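## Task

From the open drawer of cooler COLD, lift out the rear cooling block (the one farther from the drawer handle) and set it on deck slot D2, lying flat and seated within the slot's locators. Its 4 loose tubes must finish in their original bores. The front block has to stay flat where it is with every tube still in its bore, and plate P1 must remain on D1 as it currently sits. Finish with the gripper open and the arm moved away.

## Robot and tools

ROBOT. Two FANUC CRX-5iA arms, left_arm and right_arm, each fitted with a Robotiq 2F-140 two-finger gripper. Root poses in the scene frame: left_arm at (+0.058, +0.344, 0) m, quat_wxyz (+1.000, 0, 0, -0.023); right_arm at (+0.011, -0.456, 0) m, quat_wxyz (+0.996, 0, 0, +0.088). Either arm may do the job; the idle one can be parked out of the way.

FRAME. One shared scene frame: origin on the table surface midway between the arms, +z up, +x pointing out across the table, left_arm on the +y side. The arm names do not correspond to image sides. In the gripper frame the fingers extend along +z and close along y.

SCENE. COLD is loose on the table: it must stay within about a finger width of its start, upright and almost unrotated. Its drawer is already open and slides if shoved. D1 is the deck slot beside COLD; D2 lies past D1. Random brief tugs on a held part or nudges to loose items can occur.

execute_actions. Argument actions is a list holding zero or one item; optional pictures (boolean) toggles camera images (on by default). Empty list: just report state. Move: {"rows": [...], "steps": n}, 1 to 15 rows, steps at most 15 (default 15), each step 1/30 s; every row lasts one step and the final row repeats to fill the steps. Wait: {"steps": n} with n up to 300, counted from the previous result, reply time included. A rejected call moves nothing.

ROW. 18 numbers, each in [-1, 1], always both arms: left_arm first (6 joint values, then gripper position, force_limit, speed), then right_arm in the same 9-number layout.

JOINT NUMBERS are offsets, not poses, in joint space, in column order waist, shoulder, elbow, forearm roll, wrist pitch, wrist roll. Scale: 1.0 equals 1.983 rad for waist and shoulder, 2.38 rad for elbow, 2.975 rad for the three wrist joints. Each offset is measured from the joint angles printed in the latest result that lists them; before any such result in a scene, or for a second or later call within one reply, it is measured from the pose at the start of that action. Rows do not accumulate, and an all-zero row pulls the arm back to that reference rather than holding still. Stated joint ranges (rad): waist -3.491 to 3.491, shoulder -3.140 to 3.140, elbow -1.187 to 4.328, forearm roll -3.316 to 3.316, wrist pitch -3.140 to 3.140, wrist roll -3.927 to 3.927. True ends may differ by 0.010 rad. Asking more than 0.010 rad beyond a stated end gets the call refused; asking past the true end only drives to it, and a "joint sent to its limit" line may appear (possibly from an earlier action).

GRIPPER NUMBERS are absolute commands. position: +1 fully open (140 mm), pads touch near -0.8, -1 closes until blocked. force_limit: roughly 14 N at -1, 60 N at 0, 107 N at +1 (parts up to 40 mm wide). speed: about 30 mm/s at -1, 140 at 0, 250 at +1. To leave a gripper unchanged, repeat its previous three numbers; zeros are a real command. Grip with -1 and confirm object_status 2. Codes: 0 moving, 1 blocked while opening, 2 blocked while closing, 3 reached target or pads met (a thin part may still be held). To squeeze harder, raise force_limit and toggle position between -1 and -0.98. position_measured runs from 3 (open) to 230 (pads touching), nonlinear. end_effector_position is the closed-pad midpoint; fingertips reach about 33 mm past it closed, 9 mm open, and travel about 24 mm outward while closing, so keep clearance above surfaces.

MOTION. Joint target speed caps: 2.62 rad/s waist and shoulder, 3.14 elbow, 3.93 wrist joints, 0.5 s to ramp up, joints of one arm synchronized. Targets may lead measured angles by at most 0.805 rad (waist, shoulder), 0.966 (elbow), 1.21 (wrist joints), and are scaled back if the gripper would be over 70 mm from where it is. Between calls the arms keep heading to the last row until they settle or a step is HELD.

RESULTS. State line: each gripper's end_effector_position (m) and end_effector_quat_wxyz in the scene frame, less accurate at long reach. Joint positions (rad) and Joint velocities (rad/s), one block per arm. "joint command not followed" means the clearance check altered joint targets; HELD marks steps whose row was not fully sent. Faults: contact torque at a joint's load limit (152 N m waist, shoulder, elbow; 38 N m wrist joints, held weight included) or 150 N external force halts that arm for 10 s and drops the rest of the call. MOTOR HOT warns of heating from holding loads; OVER-TEMPERATURE FAULT means brakes applied until cool.

zoom_image: camera (cam_head_left, cam_head_right, cam_high, cam_low, cam_left_wrist, cam_right_wrist) and region [x0, y0, x1, y1] in that image's pixels, origin top-left, at most 504 by 504. Head, high and low images are 504x504; wrist images 616x616 fisheye. Calibration (K, distortion, T_world_to_cam) was supplied per camera and may be off by a few degrees and millimetres.

read_manual: optional section, only "licences"; no motion.

finished_scene: scene (1 or 2). Ends that scene irreversibly, reports success, and gives the next task. Replying with no tool call ends all scenes.

AVOID: dropping or knocking anything off the table, tipping tubes out of bores, shoving COLD or its drawer, collisions or pressing between the two arms, and hard contacts that trigger faults.

Each tool is called after "Call:" as name(argument=value, ...) on one line, values as JSON.

## Session

Call:
execute_actions(actions=[])

Scene clock: 0.00 s of 6600.00 s.
left_arm: end_effector_position=(+0.4901, +0.7785, +0.2652) position_measured=3 object_status=3 end_effector_quat_wxyz=(+0.385, -0.358, +0.619, -0.584) | right_arm: end_effector_position=(+0.4916, -0.6538, +0.2424) position_measured=3 object_status=3 end_effector_quat_wxyz=(-0.151, -0.144, +0.883, -0.420)
Joint positions: left_arm=[ 1.485  0.602 -0.274  1.298 -1.765 -2.536] | right_arm=[ 0.151  0.268 -0.224  0.773 -1.63  -1.755]
Joint velocities: left_arm=[ 0.    -0.001 -0.    -0.     0.     0.   ] | right_arm=[-0.001  0.    -0.     0.     0.     0.   ]

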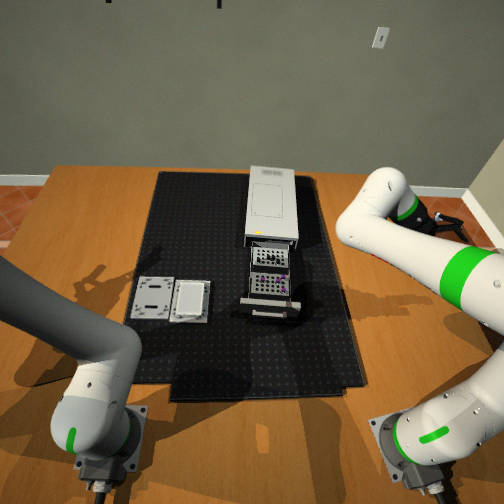

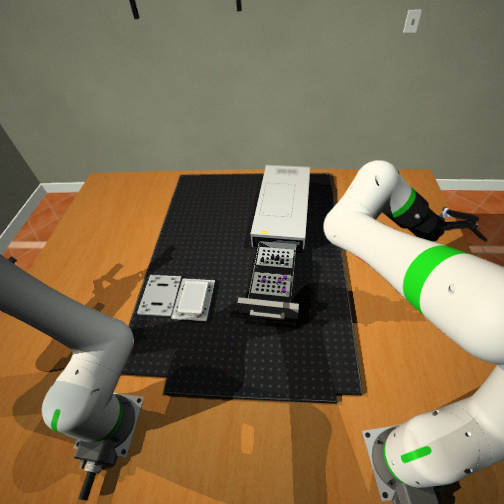

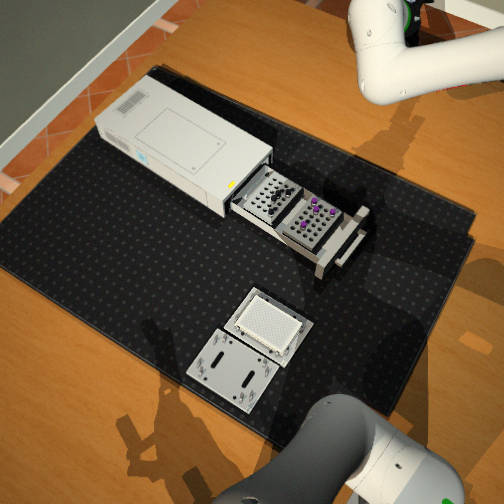

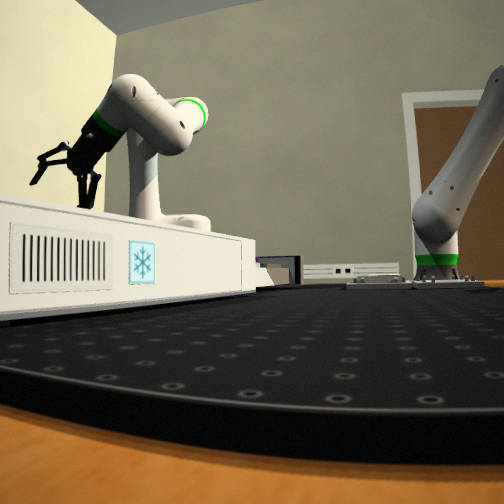

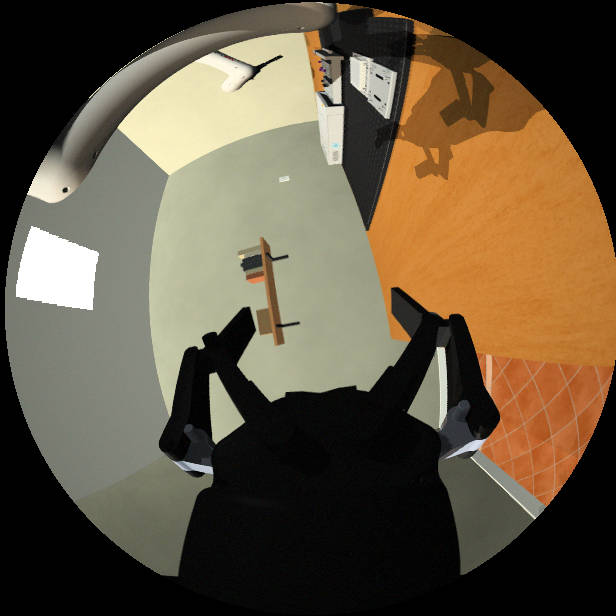

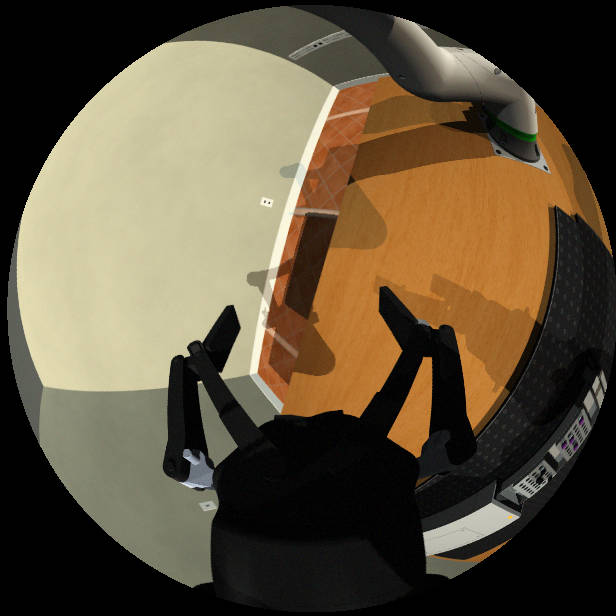

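Call:
zoom_image(camera="cam_high", region=[210, 140, 390, 290])

Call:
zoom_image(camera="cam_high", region=[175, 280, 325, 420])

Call:
zoom_image(camera="cam_head_left", region=[225, 225, 315, 330])

Region (210, 140, 390, 290) of cam_high's 504x504 image, scaled by 2.800, with more detail than that image has.

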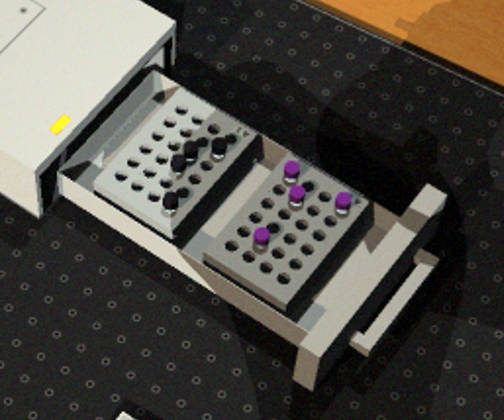

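Region (175, 280, 325, 420) of cam_high's 504x504 image, scaled by 3.360, with more detail than that image has; it fills the top 470 rows of this view, and the rest is white.

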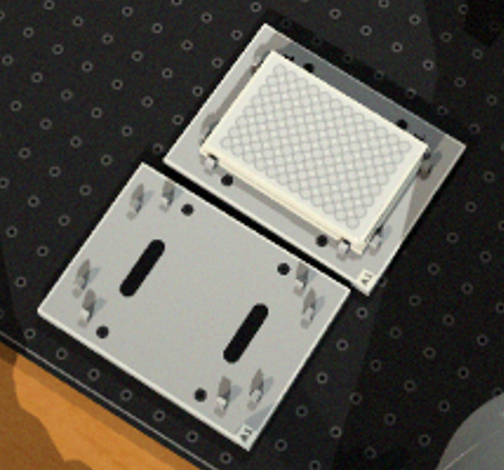

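Region (225, 225, 315, 330) of cam_head_left's 504x504 image, scaled by 4.800, with more detail than that image has; it fills the left 432 columns of this view, and the rest is white.

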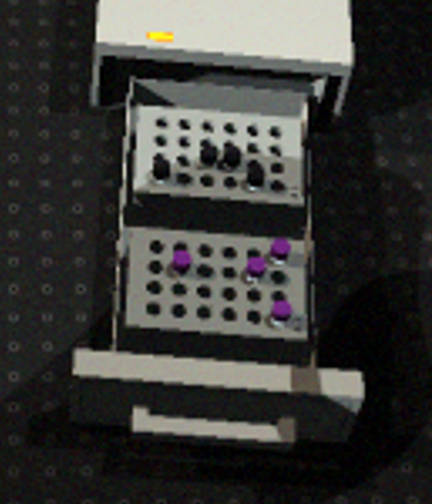

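Call:
zoom_image(camera="cam_high", region=[222, 155, 312, 235])

Call:
zoom_image(camera="cam_head_right", region=[235, 225, 315, 325])

Call:
zoom_image(camera="cam_low", region=[230, 220, 504, 310])

Region (222, 155, 312, 235) of cam_high's 504x504 image, scaled by 5.600, with more detail than that image has.

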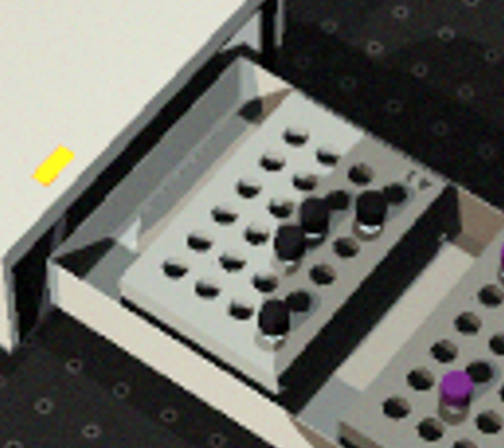

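Region (235, 225, 315, 325) of cam_head_right's 504x504 image, scaled by 5.040, with more detail than that image has; it fills the left 403 columns of this view, and the rest is white.

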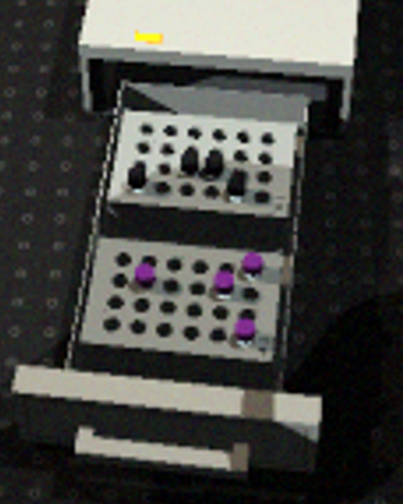

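Region (230, 220, 504, 310) of cam_low's 504x504 image, scaled by 1.839, with more detail than that image has; it fills the top 166 rows of this view, and the rest is white.

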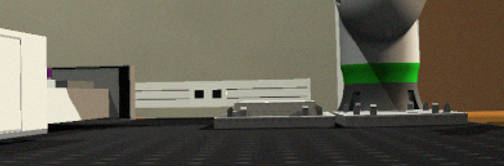

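Call:
zoom_image(camera="cam_low", region=[235, 230, 315, 300])

Call:
zoom_image(camera="cam_low", region=[340, 250, 500, 300])

Region (235, 230, 315, 300) of cam_low's 504x504 image, scaled by 6.300, with more detail than that image has; it fills the top 441 rows of this view, and the rest is white.

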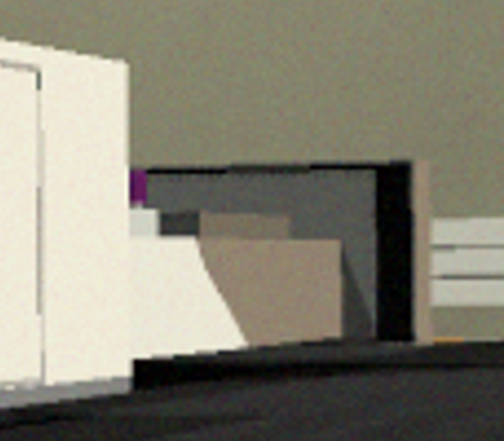

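Region (340, 250, 500, 300) of cam_low's 504x504 image, scaled by 3.150, with more detail than that image has; it fills the top 158 rows of this view, and the rest is white.

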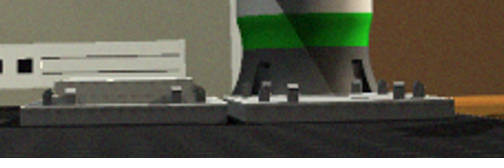

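Call:
execute_actions(actions=[{"rows": [[-0.6424, -0.3053, 0.0366, -0.4363, 0.1270, 0.2353, 0.48, 0, 0, -0.25, 0, 0, 0, 0, 0, 1, 0, 0]], "steps": 15}], pictures=false)

Call:
execute_actions(actions=[{"steps": 45}])

Scene clock: 120.50 s of 6600.00 s.
left_arm: end_effector_position=(+0.5479, +0.6125, +0.2304) position_measured=68 object_status=0 end_effector_quat_wxyz=(+0.194, -0.309, +0.764, -0.532) | right_arm: end_effector_position=(+0.4152, -0.7824, +0.2424) position_measured=3 object_status=3 end_effector_quat_wxyz=(-0.210, -0.015, +0.895, -0.394)
Joint positions: left_arm=[ 1.263  0.45  -0.252  0.979 -1.67  -2.361] | right_arm=[-0.138  0.268 -0.224  0.773 -1.63  -1.755]
Joint velocities: left_arm=[-0.588 -0.349  0.051 -0.747  0.218  0.401] | right_arm=[-0.718  0.     0.001 -0.     0.001  0.001]
Steps of this call (steps 1 to 90: nothing new was sent; then 117.00 s passed at rest; steps 91 to 105: all 15 steps of this action). Readings (joint positions | what the end effector reports):
91: left_arm=[1.485 0.602 -0.274 1.298 -1.765 -2.536] | right_arm=[0.151 0.268 -0.224 0.773 -1.630 -1.755] | left_arm position_measured=3 object_status=0 | right_arm position_measured=3 object_status=3
92: left_arm=[1.483 0.600 -0.274 1.295 -1.764 -2.534] | right_arm=[0.149 0.268 -0.224 0.773 -1.630 -1.755] | left_arm position_measured=5 object_status=0 | right_arm position_measured=3 object_status=3
94: left_arm=[1.463 0.585 -0.272 1.263 -1.754 -2.516] | right_arm=[0.128 0.268 -0.224 0.773 -1.630 -1.755] | left_arm position_measured=20 object_status=0 | right_arm position_measured=3 object_status=3
98: left_arm=[1.391 0.533 -0.264 1.157 -1.722 -2.456] | right_arm=[0.031 0.268 -0.224 0.773 -1.630 -1.755] | left_arm position_measured=51 object_status=0 | right_arm position_measured=3 object_status=3
105: the state above

Scene clock: 122.00 s of 6600.00 s.
left_arm: end_effector_position=(+0.4951, +0.2855, +0.1602) position_measured=68 object_status=3 end_effector_quat_wxyz=(+0.000, +0.050, +0.999, +0.000) | right_arm: end_effector_position=(+0.3395, -0.8583, +0.2424) position_measured=3 object_status=3 end_effector_quat_wxyz=(-0.250, +0.077, +0.892, -0.370)
Joint positions: left_arm=[ 0.211 -0.004 -0.187 -0.    -1.387 -1.836] | right_arm=[-0.345  0.268 -0.224  0.773 -1.63  -1.755]
Joint velocities: left_arm=[-0.    -0.001 -0.001  0.     0.     0.   ] | right_arm=[-0.001 -0.001  0.    -0.001  0.001  0.001]
Steps of this call (steps 1 to 45: the robot went on to your last target). Readings (joint positions | what the end effector reports):
1: left_arm=[1.243 0.439 -0.250 0.953 -1.663 -2.347] | right_arm=[-0.163 0.268 -0.224 0.773 -1.630 -1.755] | left_arm position_measured=68 object_status=3 | right_arm position_measured=3 object_status=3
2: left_arm=[1.222 0.427 -0.249 0.928 -1.655 -2.333] | right_arm=[-0.187 0.268 -0.224 0.773 -1.630 -1.755] | left_arm position_measured=68 object_status=3 | right_arm position_measured=3 object_status=3
4: left_arm=[1.179 0.403 -0.245 0.877 -1.641 -2.306] | right_arm=[-0.235 0.268 -0.224 0.773 -1.630 -1.755] | left_arm position_measured=68 object_status=3 | right_arm position_measured=3 object_status=3
8: left_arm=[1.086 0.356 -0.239 0.775 -1.611 -2.252] | right_arm=[-0.320 0.268 -0.224 0.773 -1.630 -1.755] | left_arm position_measured=68 object_status=3 | right_arm position_measured=3 object_status=3
45: the state above
camera_calibration (this result's frames):
cam_left_wrist: T_world_to_cam=[[0.267665, 0.963289, -0.0207451, -0.400145], [0.905561, -0.244153, 0.346913, -0.429218], [0.329112, -0.111642, -0.937668, 0.212884], [0, 0, 0, 1]] pos_world=[0.425725, 0.304427, 0.340214]
cam_right_wrist: T_world_to_cam=[[0.0735218, 0.696136, -0.714136, 0.739665], [0.996435, -0.0809887, 0.0236377, -0.412972], [-0.0413819, -0.713328, -0.699608, -0.243403], [0, 0, 0, 1]] pos_world=[0.347046, -0.721979, 0.367696]

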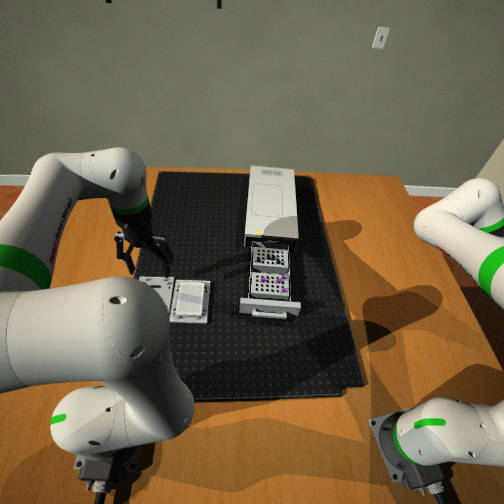

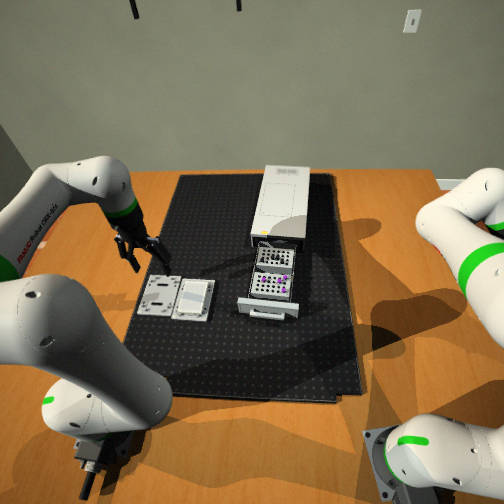

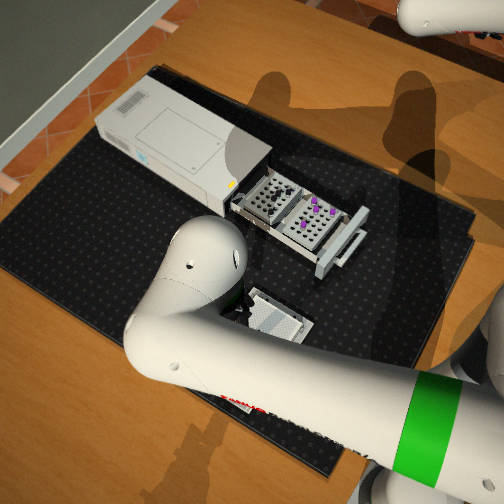

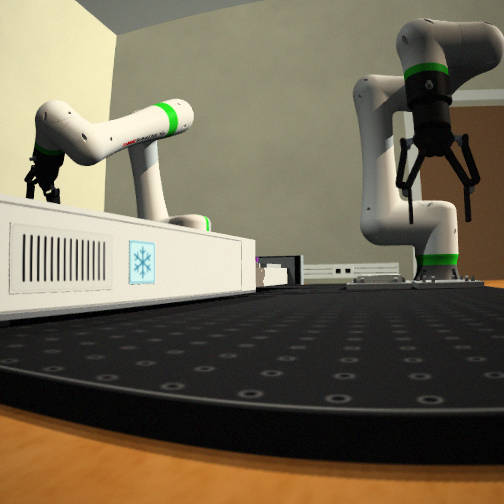

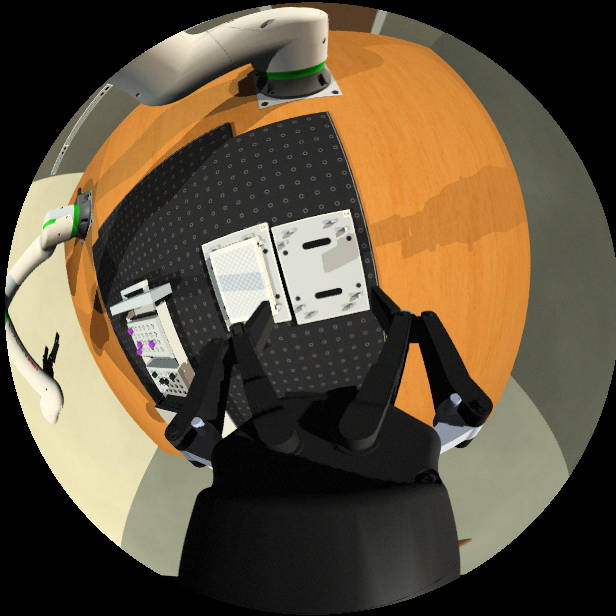

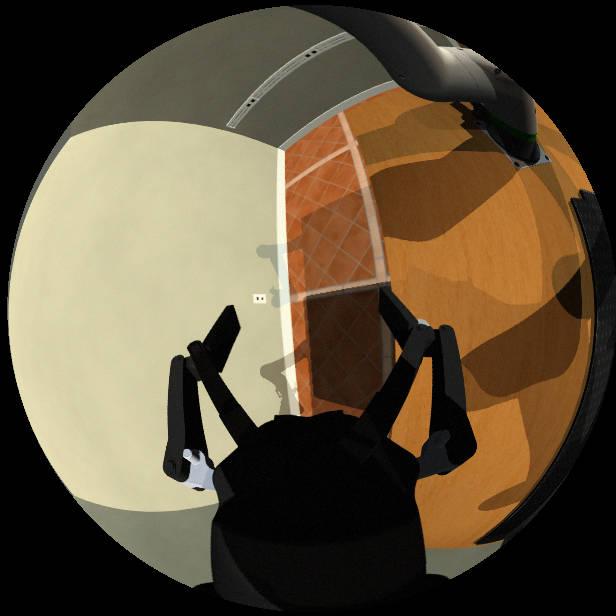

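Call:
zoom_image(camera="cam_left_wrist", region=[260, 200, 400, 340])

Region (260, 200, 400, 340) of cam_left_wrist's 616x616 image, scaled by 3.600, with more detail than that image has.

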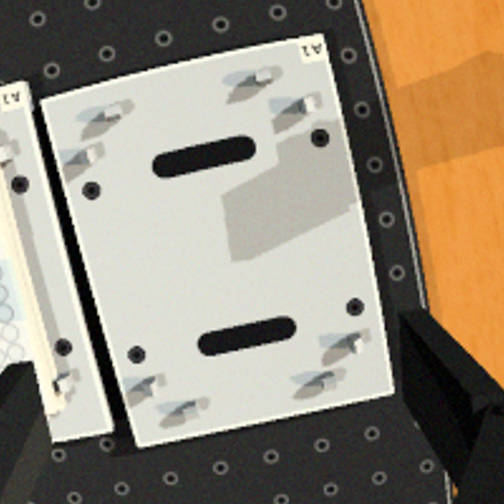

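Call:
zoom_image(camera="cam_left_wrist", region=[225, 280, 295, 350])

Call:
zoom_image(camera="cam_left_wrist", region=[355, 270, 425, 340])

Region (225, 280, 295, 350) of cam_left_wrist's 616x616 image, scaled by 7.200, with more detail than that image has.

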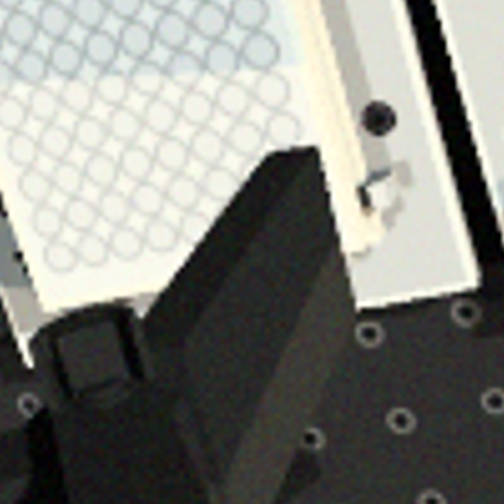

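Region (355, 270, 425, 340) of cam_left_wrist's 616x616 image, scaled by 7.200, with more detail than that image has.

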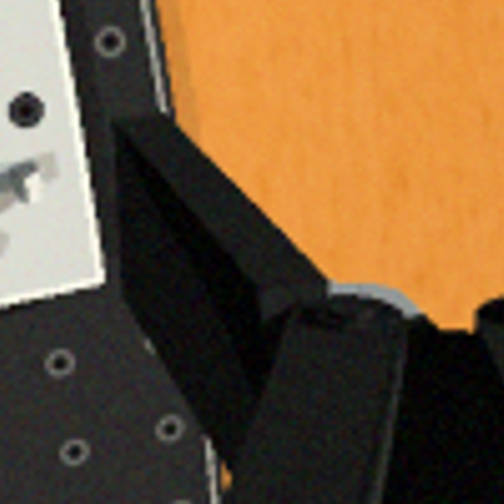

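Call:
execute_actions(actions=[{"rows": [[0.0131, 0.0092, -0.0845, 0, 0.0735, 0.0219, 0.48, 0, 0, 0, 0, 0, 0, 0, 0, 1, 0, 0]], "steps": 15}])

Scene clock: 202.53 s of 6600.00 s.
left_arm: end_effector_position=(+0.4771, +0.2931, +0.0702) position_measured=68 object_status=3 end_effector_quat_wxyz=(+0.000, +0.004, +1.000, +0.000) | right_arm: end_effector_position=(+0.3395, -0.8583, +0.2424) position_measured=3 object_status=3 end_effector_quat_wxyz=(-0.250, +0.077, +0.892, -0.370)
Joint positions: left_arm=[ 0.237  0.015 -0.387 -0.    -1.169 -1.771] | right_arm=[-0.345  0.268 -0.224  0.773 -1.63  -1.755]
Joint velocities: left_arm=[ 0.001  0.    -0.006  0.     0.006  0.002] | right_arm=[-0.001  0.     0.    -0.    -0.003  0.001]
Steps of this call (steps 1 to 15: the robot went on to your last target; steps 16 to 90: nothing new was sent; then 77.03 s passed at rest; steps 91 to 105: all 15 steps of this action). Readings (joint positions | what the end effector reports):
91: left_arm=[0.211 -0.004 -0.187 -0.000 -1.387 -1.836] | right_arm=[-0.345 0.268 -0.224 0.773 -1.630 -1.755] | left_arm position_measured=68 object_status=3 | right_arm position_measured=3 object_status=3
92: left_arm=[0.212 -0.004 -0.188 -0.000 -1.384 -1.835] | right_arm=[-0.345 0.268 -0.224 0.773 -1.630 -1.755] | left_arm position_measured=68 object_status=3 | right_arm position_measured=3 object_status=3
94: left_arm=[0.215 -0.002 -0.214 -0.000 -1.357 -1.827] | right_arm=[-0.345 0.268 -0.224 0.773 -1.630 -1.755] | left_arm position_measured=68 object_status=3 | right_arm position_measured=3 object_status=3
98: left_arm=[0.229 0.009 -0.325 -0.000 -1.237 -1.791] | right_arm=[-0.345 0.268 -0.224 0.773 -1.630 -1.755] | left_arm position_measured=68 object_status=3 | right_arm position_measured=3 object_status=3
105: the state above
camera_calibration (this result's frames):
cam_left_wrist: T_world_to_cam=[[0.179145, 0.983601, -0.0208912, -0.368212], [0.92412, -0.160951, 0.346549, -0.413023], [0.337503, -0.0813885, -0.937799, 0.122486], [0, 0, 0, 1]] pos_world=[0.406307, 0.305666, 0.250308]
cam_right_wrist: T_world_to_cam=[[0.0735218, 0.696136, -0.714136, 0.739665], [0.996435, -0.0809886, 0.0236378, -0.412972], [-0.0413818, -0.713327, -0.699608, -0.243403], [0, 0, 0, 1]] pos_world=[0.347046, -0.721979, 0.367696]

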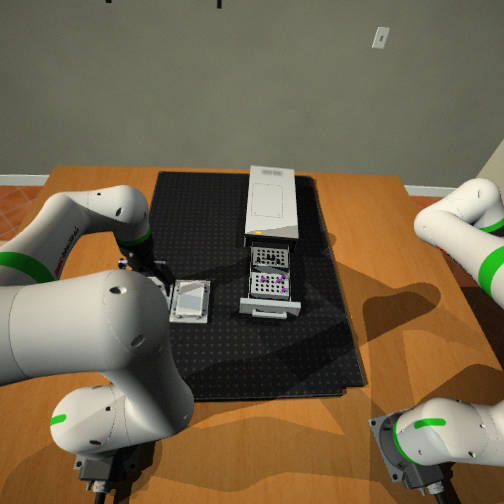

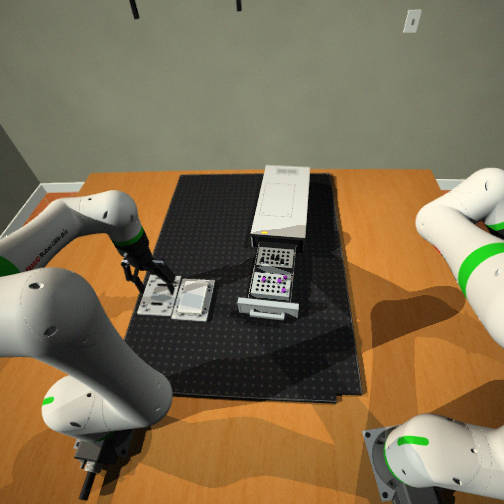

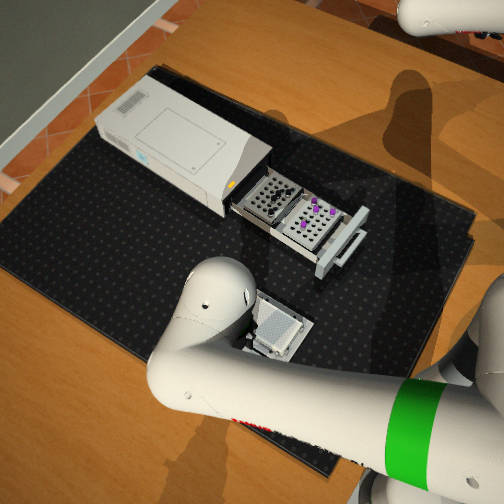

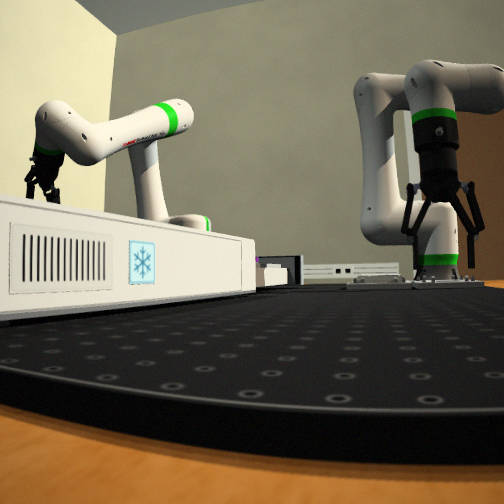

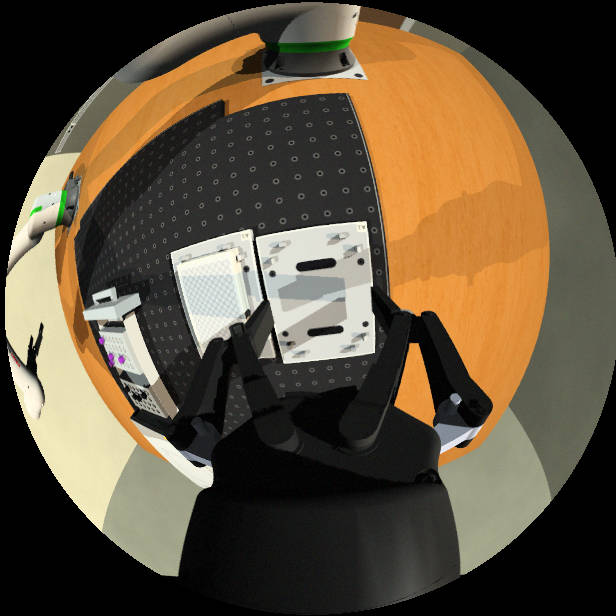

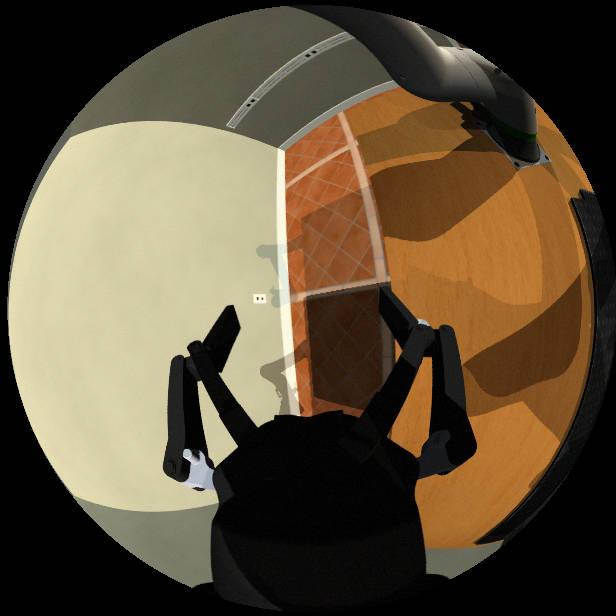

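Call:
zoom_image(camera="cam_left_wrist", region=[245, 215, 395, 370])

Call:
zoom_image(camera="cam_low", region=[390, 200, 500, 300])

Region (245, 215, 395, 370) of cam_left_wrist's 616x616 image, scaled by 3.252, with more detail than that image has; it fills the left 488 columns of this view, and the rest is white.

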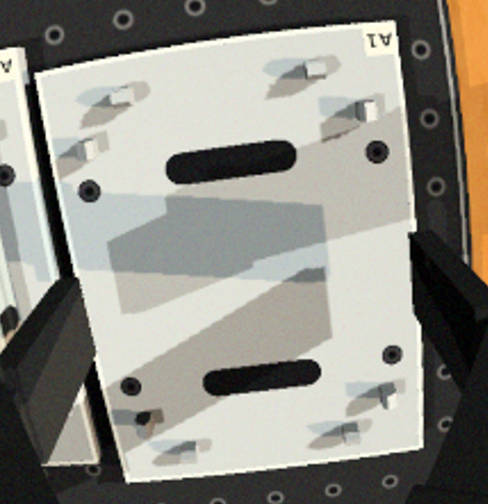

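Region (390, 200, 500, 300) of cam_low's 504x504 image, scaled by 4.582, with more detail than that image has; it fills the top 458 rows of this view, and the rest is white.

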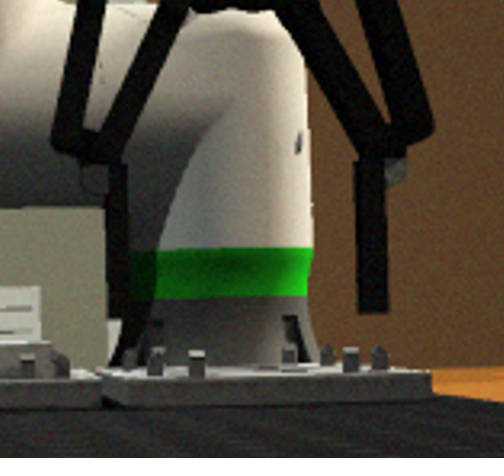

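Call:
execute_actions(actions=[{"rows": [[-0.1787, 0.1959, 0.264, 0, -0.0806, 0.3719, 0.48, 0, 0, 0, 0, 0, 0, 0, 0, 1, 0, 0],[-0.1787, 0.1959, 0.264, 0, -0.0806, 0.3719, 0.48, 0, 0, 0, 0, 0, 0, 0, 0, 1, 0, 0],[-0.1787, 0.1959, 0.264, 0, -0.0806, 0.3719, 0.48, 0, 0, 0, 0, 0, 0, 0, 0, 1, 0, 0],[-0.1787, 0.1959, 0.264, 0, -0.0806, 0.3719, 0.48, 0, 0, 0, 0, 0, 0, 0, 0, 1, 0, 0],[-0.1787, 0.1959, 0.264, 0, -0.0806, 0.3719, 0.48, 0, 0, 0, 0, 0, 0, 0, 0, 1, 0, 0],[-0.1787, 0.1959, 0.264, 0, -0.0806, 0.3719, 0.48, 0, 0, 0, 0, 0, 0, 0, 0, 1, 0, 0],[-0.1787, 0.1959, 0.264, 0, -0.0806, 0.3719, 0.48, 0, 0, 0, 0, 0, 0, 0, 0, 1, 0, 0],[-0.1787, 0.1959, 0.264, 0, -0.0806, 0.3719, 0.48, 0, 0, 0, 0, 0, 0, 0, 0, 1, 0, 0],[-0.1787, 0.1959, 0.264, 0, -0.0806, 0.3719, 0.48, 0, 0, 0, 0, 0, 0, 0, 0, 1, 0, 0],[-0.1787, 0.1959, 0.264, 0, -0.0806, 0.3719, 0.48, 0, 0, 0, 0, 0, 0, 0, 0, 1, 0, 0],[-0.2324, 0.2546, 0.3431, 0, -0.1048, 0.4835, 0.48, 0, 0, 0, 0, 0, 0, 0, 0, 1, 0, 0],[-0.2324, 0.2546, 0.3431, 0, -0.1048, 0.4835, 0.48, 0, 0, 0, 0, 0, 0, 0, 0, 1, 0, 0],[-0.2324, 0.2546, 0.3431, 0, -0.1048, 0.4835, 0.48, 0, 0, 0, 0, 0, 0, 0, 0, 1, 0, 0],[-0.2324, 0.2546, 0.3431, 0, -0.1048, 0.4835, 0.48, 0, 0, 0, 0, 0, 0, 0, 0, 1, 0, 0],[-0.3575, 0.3917, 0.5279, 0, -0.1612, 0.7438, 0.48, 0, 0, 0, 0, 0, 0, 0, 0, 1, 0, 0]], "steps": 15}], pictures=false)

Call:
execute_actions(actions=[{"steps": 36}])

Scene clock: 286.77 s of 6600.00 s.
left_arm: end_effector_position=(+0.5594, +0.2193, +0.1105) position_measured=68 object_status=3 end_effector_quat_wxyz=(+0.000, -0.187, +0.982, +0.000) | right_arm: end_effector_position=(+0.3395, -0.8583, +0.2424) position_measured=3 object_status=3 end_effector_quat_wxyz=(-0.250, +0.077, +0.892, -0.370)
Joint positions: left_arm=[ 0.056  0.214 -0.066 -0.    -1.291 -1.204] | right_arm=[-0.345  0.268 -0.224  0.773 -1.63  -1.755]
Joint velocities: left_arm=[-0.487  0.533  0.862  0.    -0.329  1.499] | right_arm=[ 0.    -0.001  0.001  0.     0.001 -0.001]
Steps of this call (steps 1 to 15: the robot went on to your last target; steps 16 to 90: nothing new was sent; then 80.73 s passed at rest; steps 91 to 105: all 15 steps of this action). Readings (joint positions | what the end effector reports):
91: left_arm=[0.237 0.015 -0.388 -0.000 -1.168 -1.771] | right_arm=[-0.345 0.268 -0.224 0.773 -1.630 -1.755] | left_arm position_measured=68 object_status=3 | right_arm position_measured=3 object_status=3
92: left_arm=[0.236 0.016 -0.387 -0.000 -1.168 -1.767] | right_arm=[-0.345 0.268 -0.224 0.773 -1.630 -1.755] | left_arm position_measured=68 object_status=3 | right_arm position_measured=3 object_status=3
94: left_arm=[0.226 0.027 -0.369 -0.000 -1.175 -1.736] | right_arm=[-0.345 0.268 -0.224 0.773 -1.630 -1.755] | left_arm position_measured=68 object_status=3 | right_arm position_measured=3 object_status=3
98: left_arm=[0.173 0.085 -0.274 -0.000 -1.212 -1.570] | right_arm=[-0.345 0.268 -0.224 0.773 -1.630 -1.755] | left_arm position_measured=68 object_status=3 | right_arm position_measured=3 object_status=3
105: the state above

Scene clock: 287.97 s of 6600.00 s.
left_arm: end_effector_position=(+0.6201, -0.1244, +0.1500) position_measured=68 object_status=3 end_effector_quat_wxyz=(-0.000, +0.679, -0.734, +0.000) | right_arm: end_effector_position=(+0.3395, -0.8583, +0.2424) position_measured=3 object_status=3 end_effector_quat_wxyz=(-0.250, +0.077, +0.892, -0.370)
Joint positions: left_arm=[-0.471  0.79   0.867 -0.    -1.647  0.438] | right_arm=[-0.345  0.268 -0.224  0.773 -1.63  -1.755]
Joint velocities: left_arm=[-0.045  0.051  0.08   0.    -0.032  0.154] | right_arm=[ 0.001 -0.     0.     0.     0.    -0.001]
Steps of this call (steps 1 to 36: the robot went on to your last target). Readings (joint positions | what the end effector reports):
1: left_arm=[0.039 0.232 -0.036 -0.000 -1.303 -1.156] | right_arm=[-0.345 0.268 -0.224 0.773 -1.630 -1.755] | left_arm position_measured=68 object_status=3 | right_arm position_measured=3 object_status=3
2: left_arm=[0.020 0.252 -0.003 -0.000 -1.315 -1.112] | right_arm=[-0.345 0.268 -0.224 0.773 -1.630 -1.755] | left_arm position_measured=68 object_status=3 | right_arm position_measured=3 object_status=3
4: left_arm=[-0.016 0.292 0.061 -0.000 -1.340 -1.028] | right_arm=[-0.345 0.268 -0.224 0.773 -1.630 -1.755] | left_arm position_measured=68 object_status=3 | right_arm position_measured=3 object_status=3
8: left_arm=[-0.083 0.366 0.181 -0.000 -1.385 -0.850] | right_arm=[-0.345 0.268 -0.224 0.773 -1.630 -1.755] | left_arm position_measured=68 object_status=3 | right_arm position_measured=3 object_status=3
36: the state above
camera_calibration (this result's frames):
cam_left_wrist: T_world_to_cam=[[-0.968755, 0.247045, -0.0219646, 0.638911], [0.224416, 0.910821, 0.346473, -0.0728378], [0.1056, 0.330718, -0.937803, 0.310122], [0, 0, 0, 1]] pos_world=[0.602545, -0.194061, 0.330103]
cam_right_wrist: T_world_to_cam=[[0.0735219, 0.696135, -0.714136, 0.739664], [0.996435, -0.0809889, 0.0236377, -0.412973], [-0.0413821, -0.713328, -0.699608, -0.243403], [0, 0, 0, 1]] pos_world=[0.347046, -0.721979, 0.367696]

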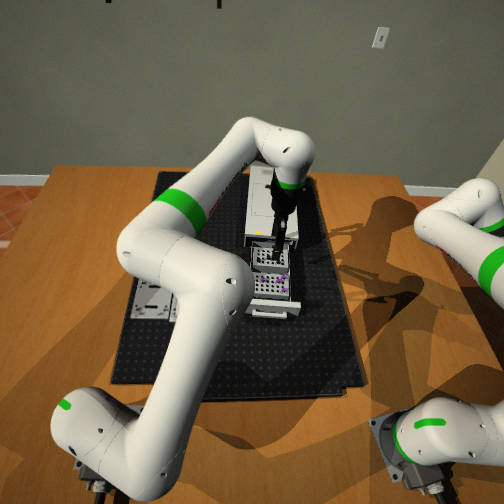

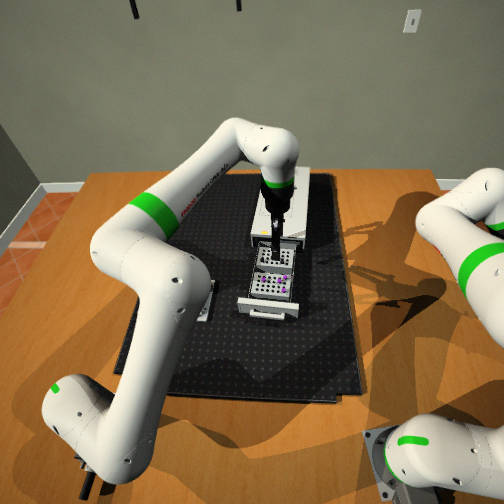

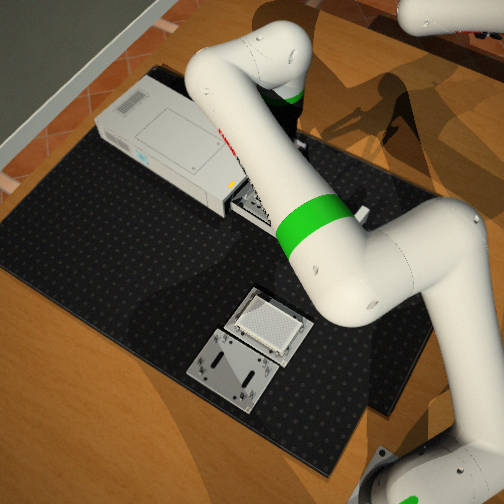

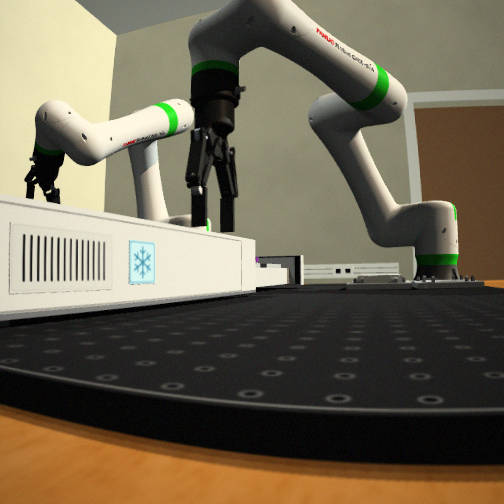

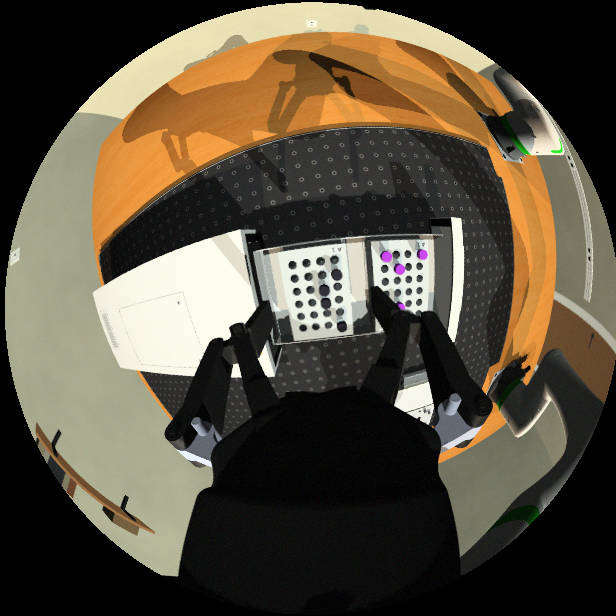

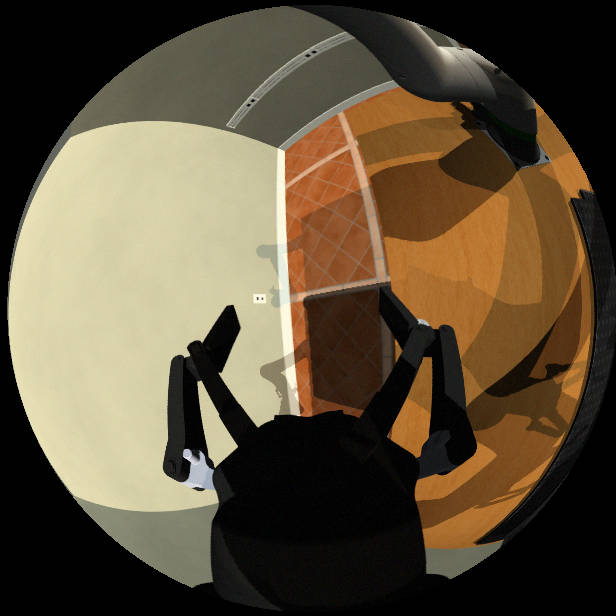

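Call:
execute_actions(actions=[])

Call:
zoom_image(camera="cam_left_wrist", region=[240, 220, 390, 360])

Scene clock: 290.10 s of 6600.00 s.
left_arm: end_effector_position=(+0.6199, -0.1251, +0.1500) position_measured=68 object_status=3 end_effector_quat_wxyz=(-0.000, +0.680, -0.733, +0.000) | right_arm: end_effector_position=(+0.3395, -0.8583, +0.2424) position_measured=3 object_status=3 end_effector_quat_wxyz=(-0.250, +0.077, +0.892, -0.370)
Joint positions: left_arm=[-0.472  0.791  0.869 -0.    -1.648  0.442] | right_arm=[-0.345  0.268 -0.224  0.773 -1.63  -1.755]
Joint velocities: left_arm=[-0.    -0.     0.001  0.    -0.    -0.   ] | right_arm=[-0.    -0.    -0.     0.001 -0.     0.   ]
Steps of this call (steps 1 to 30: the robot went on to your last target; steps 31 to 64: nothing new was sent). Readings (joint positions | what the end effector reports):
1: left_arm=[-0.471 0.791 0.869 -0.000 -1.648 0.441] | right_arm=[-0.345 0.268 -0.224 0.773 -1.630 -1.755] | left_arm position_measured=68 object_status=3 | right_arm position_measured=3 object_status=3
2: left_arm=[-0.471 0.791 0.869 -0.000 -1.648 0.441] | right_arm=[-0.345 0.268 -0.224 0.773 -1.630 -1.755] | left_arm position_measured=68 object_status=3 | right_arm position_measured=3 object_status=3
4: left_arm=[-0.472 0.791 0.869 -0.000 -1.648 0.442] | right_arm=[-0.345 0.268 -0.224 0.773 -1.630 -1.755] | left_arm position_measured=68 object_status=3 | right_arm position_measured=3 object_status=3
8: left_arm=[-0.472 0.791 0.869 -0.000 -1.648 0.442] | right_arm=[-0.345 0.268 -0.224 0.773 -1.630 -1.755] | left_arm position_measured=68 object_status=3 | right_arm position_measured=3 object_status=3
64: the state above
All arms were judged still, so your last target was given up. Only a new action makes them travel on or press farther. Fingers that are still opening or closing keep moving.
camera_calibration (this result's frames):
cam_left_wrist: T_world_to_cam=[[-0.969413, 0.244449, -0.0219913, 0.638974], [0.221956, 0.911391, 0.346558, -0.0705388], [0.104759, 0.331077, -0.937771, 0.310911], [0, 0, 0, 1]] pos_world=[0.602515, -0.194844, 0.330061]
cam_right_wrist: T_world_to_cam=[[0.073522, 0.696135, -0.714136, 0.739664], [0.996435, -0.0809889, 0.0236379, -0.412973], [-0.0413819, -0.713328, -0.699608, -0.243403], [0, 0, 0, 1]] pos_world=[0.347046, -0.721979, 0.367696]

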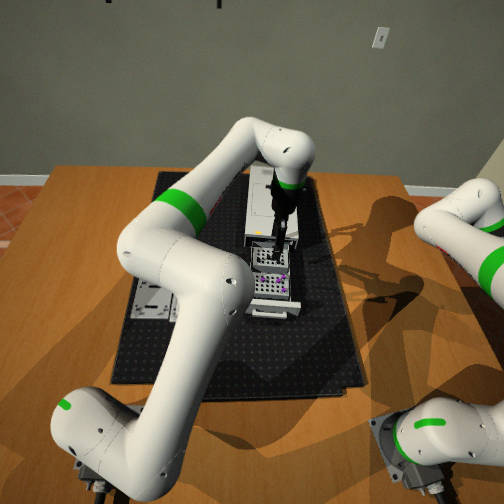

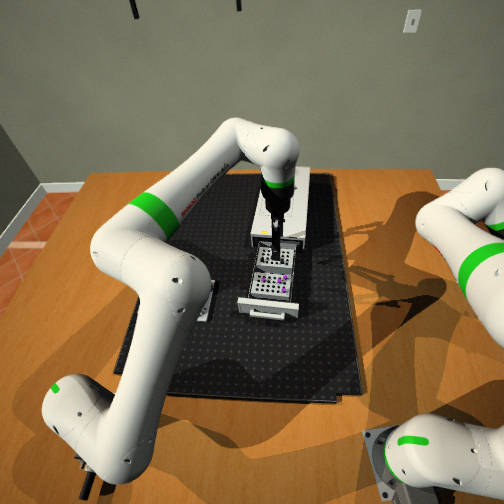

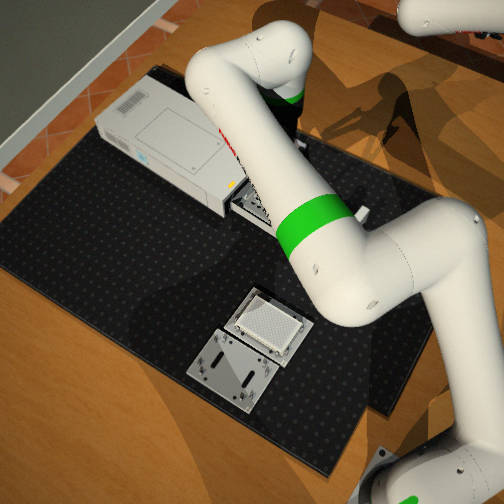

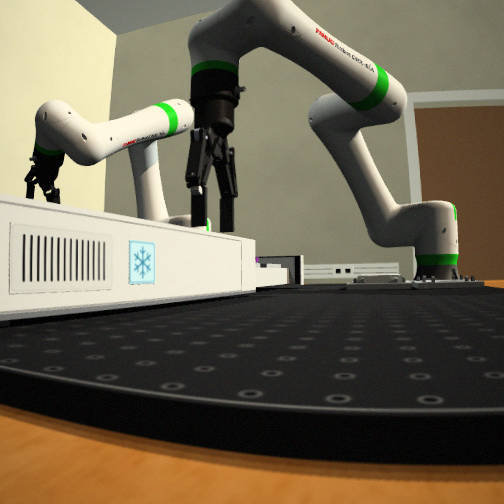

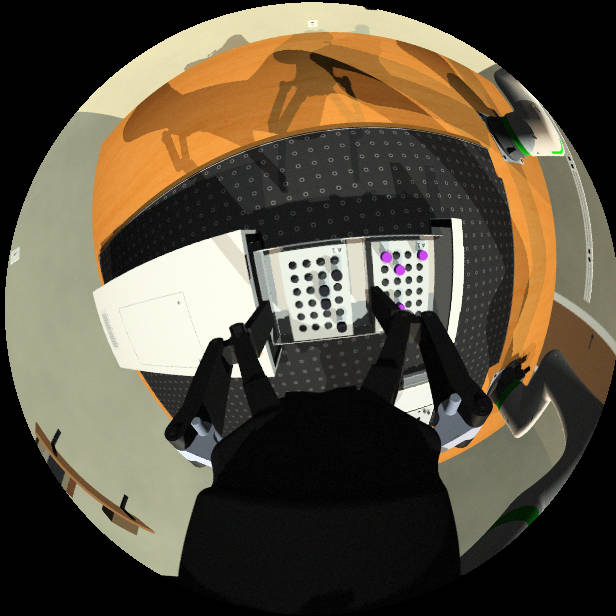

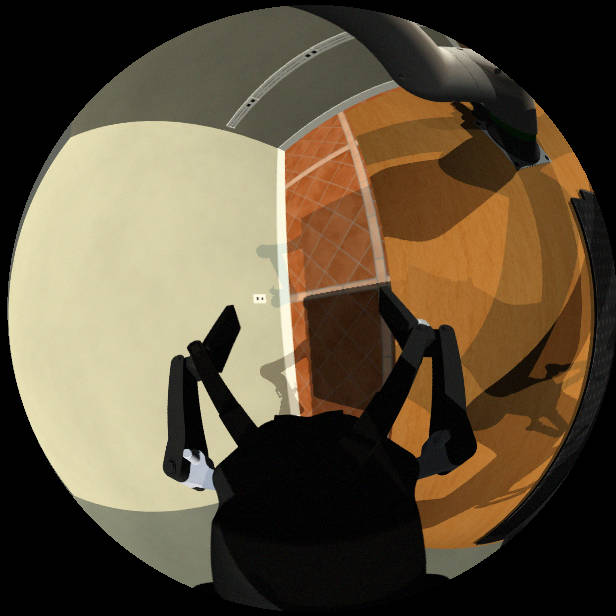

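Region (240, 220, 390, 360) of cam_left_wrist's 616x616 image, scaled by 3.360, with more detail than that image has; it fills the top 470 rows of this view, and the rest is white.

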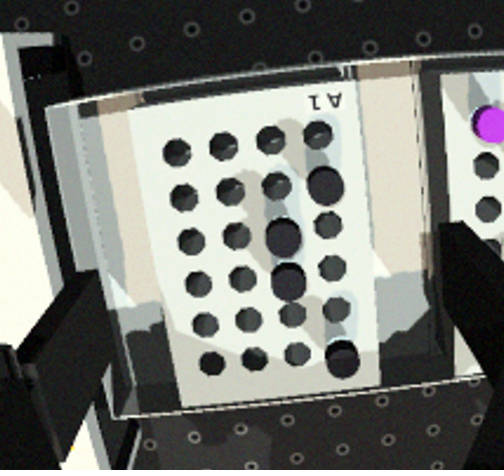

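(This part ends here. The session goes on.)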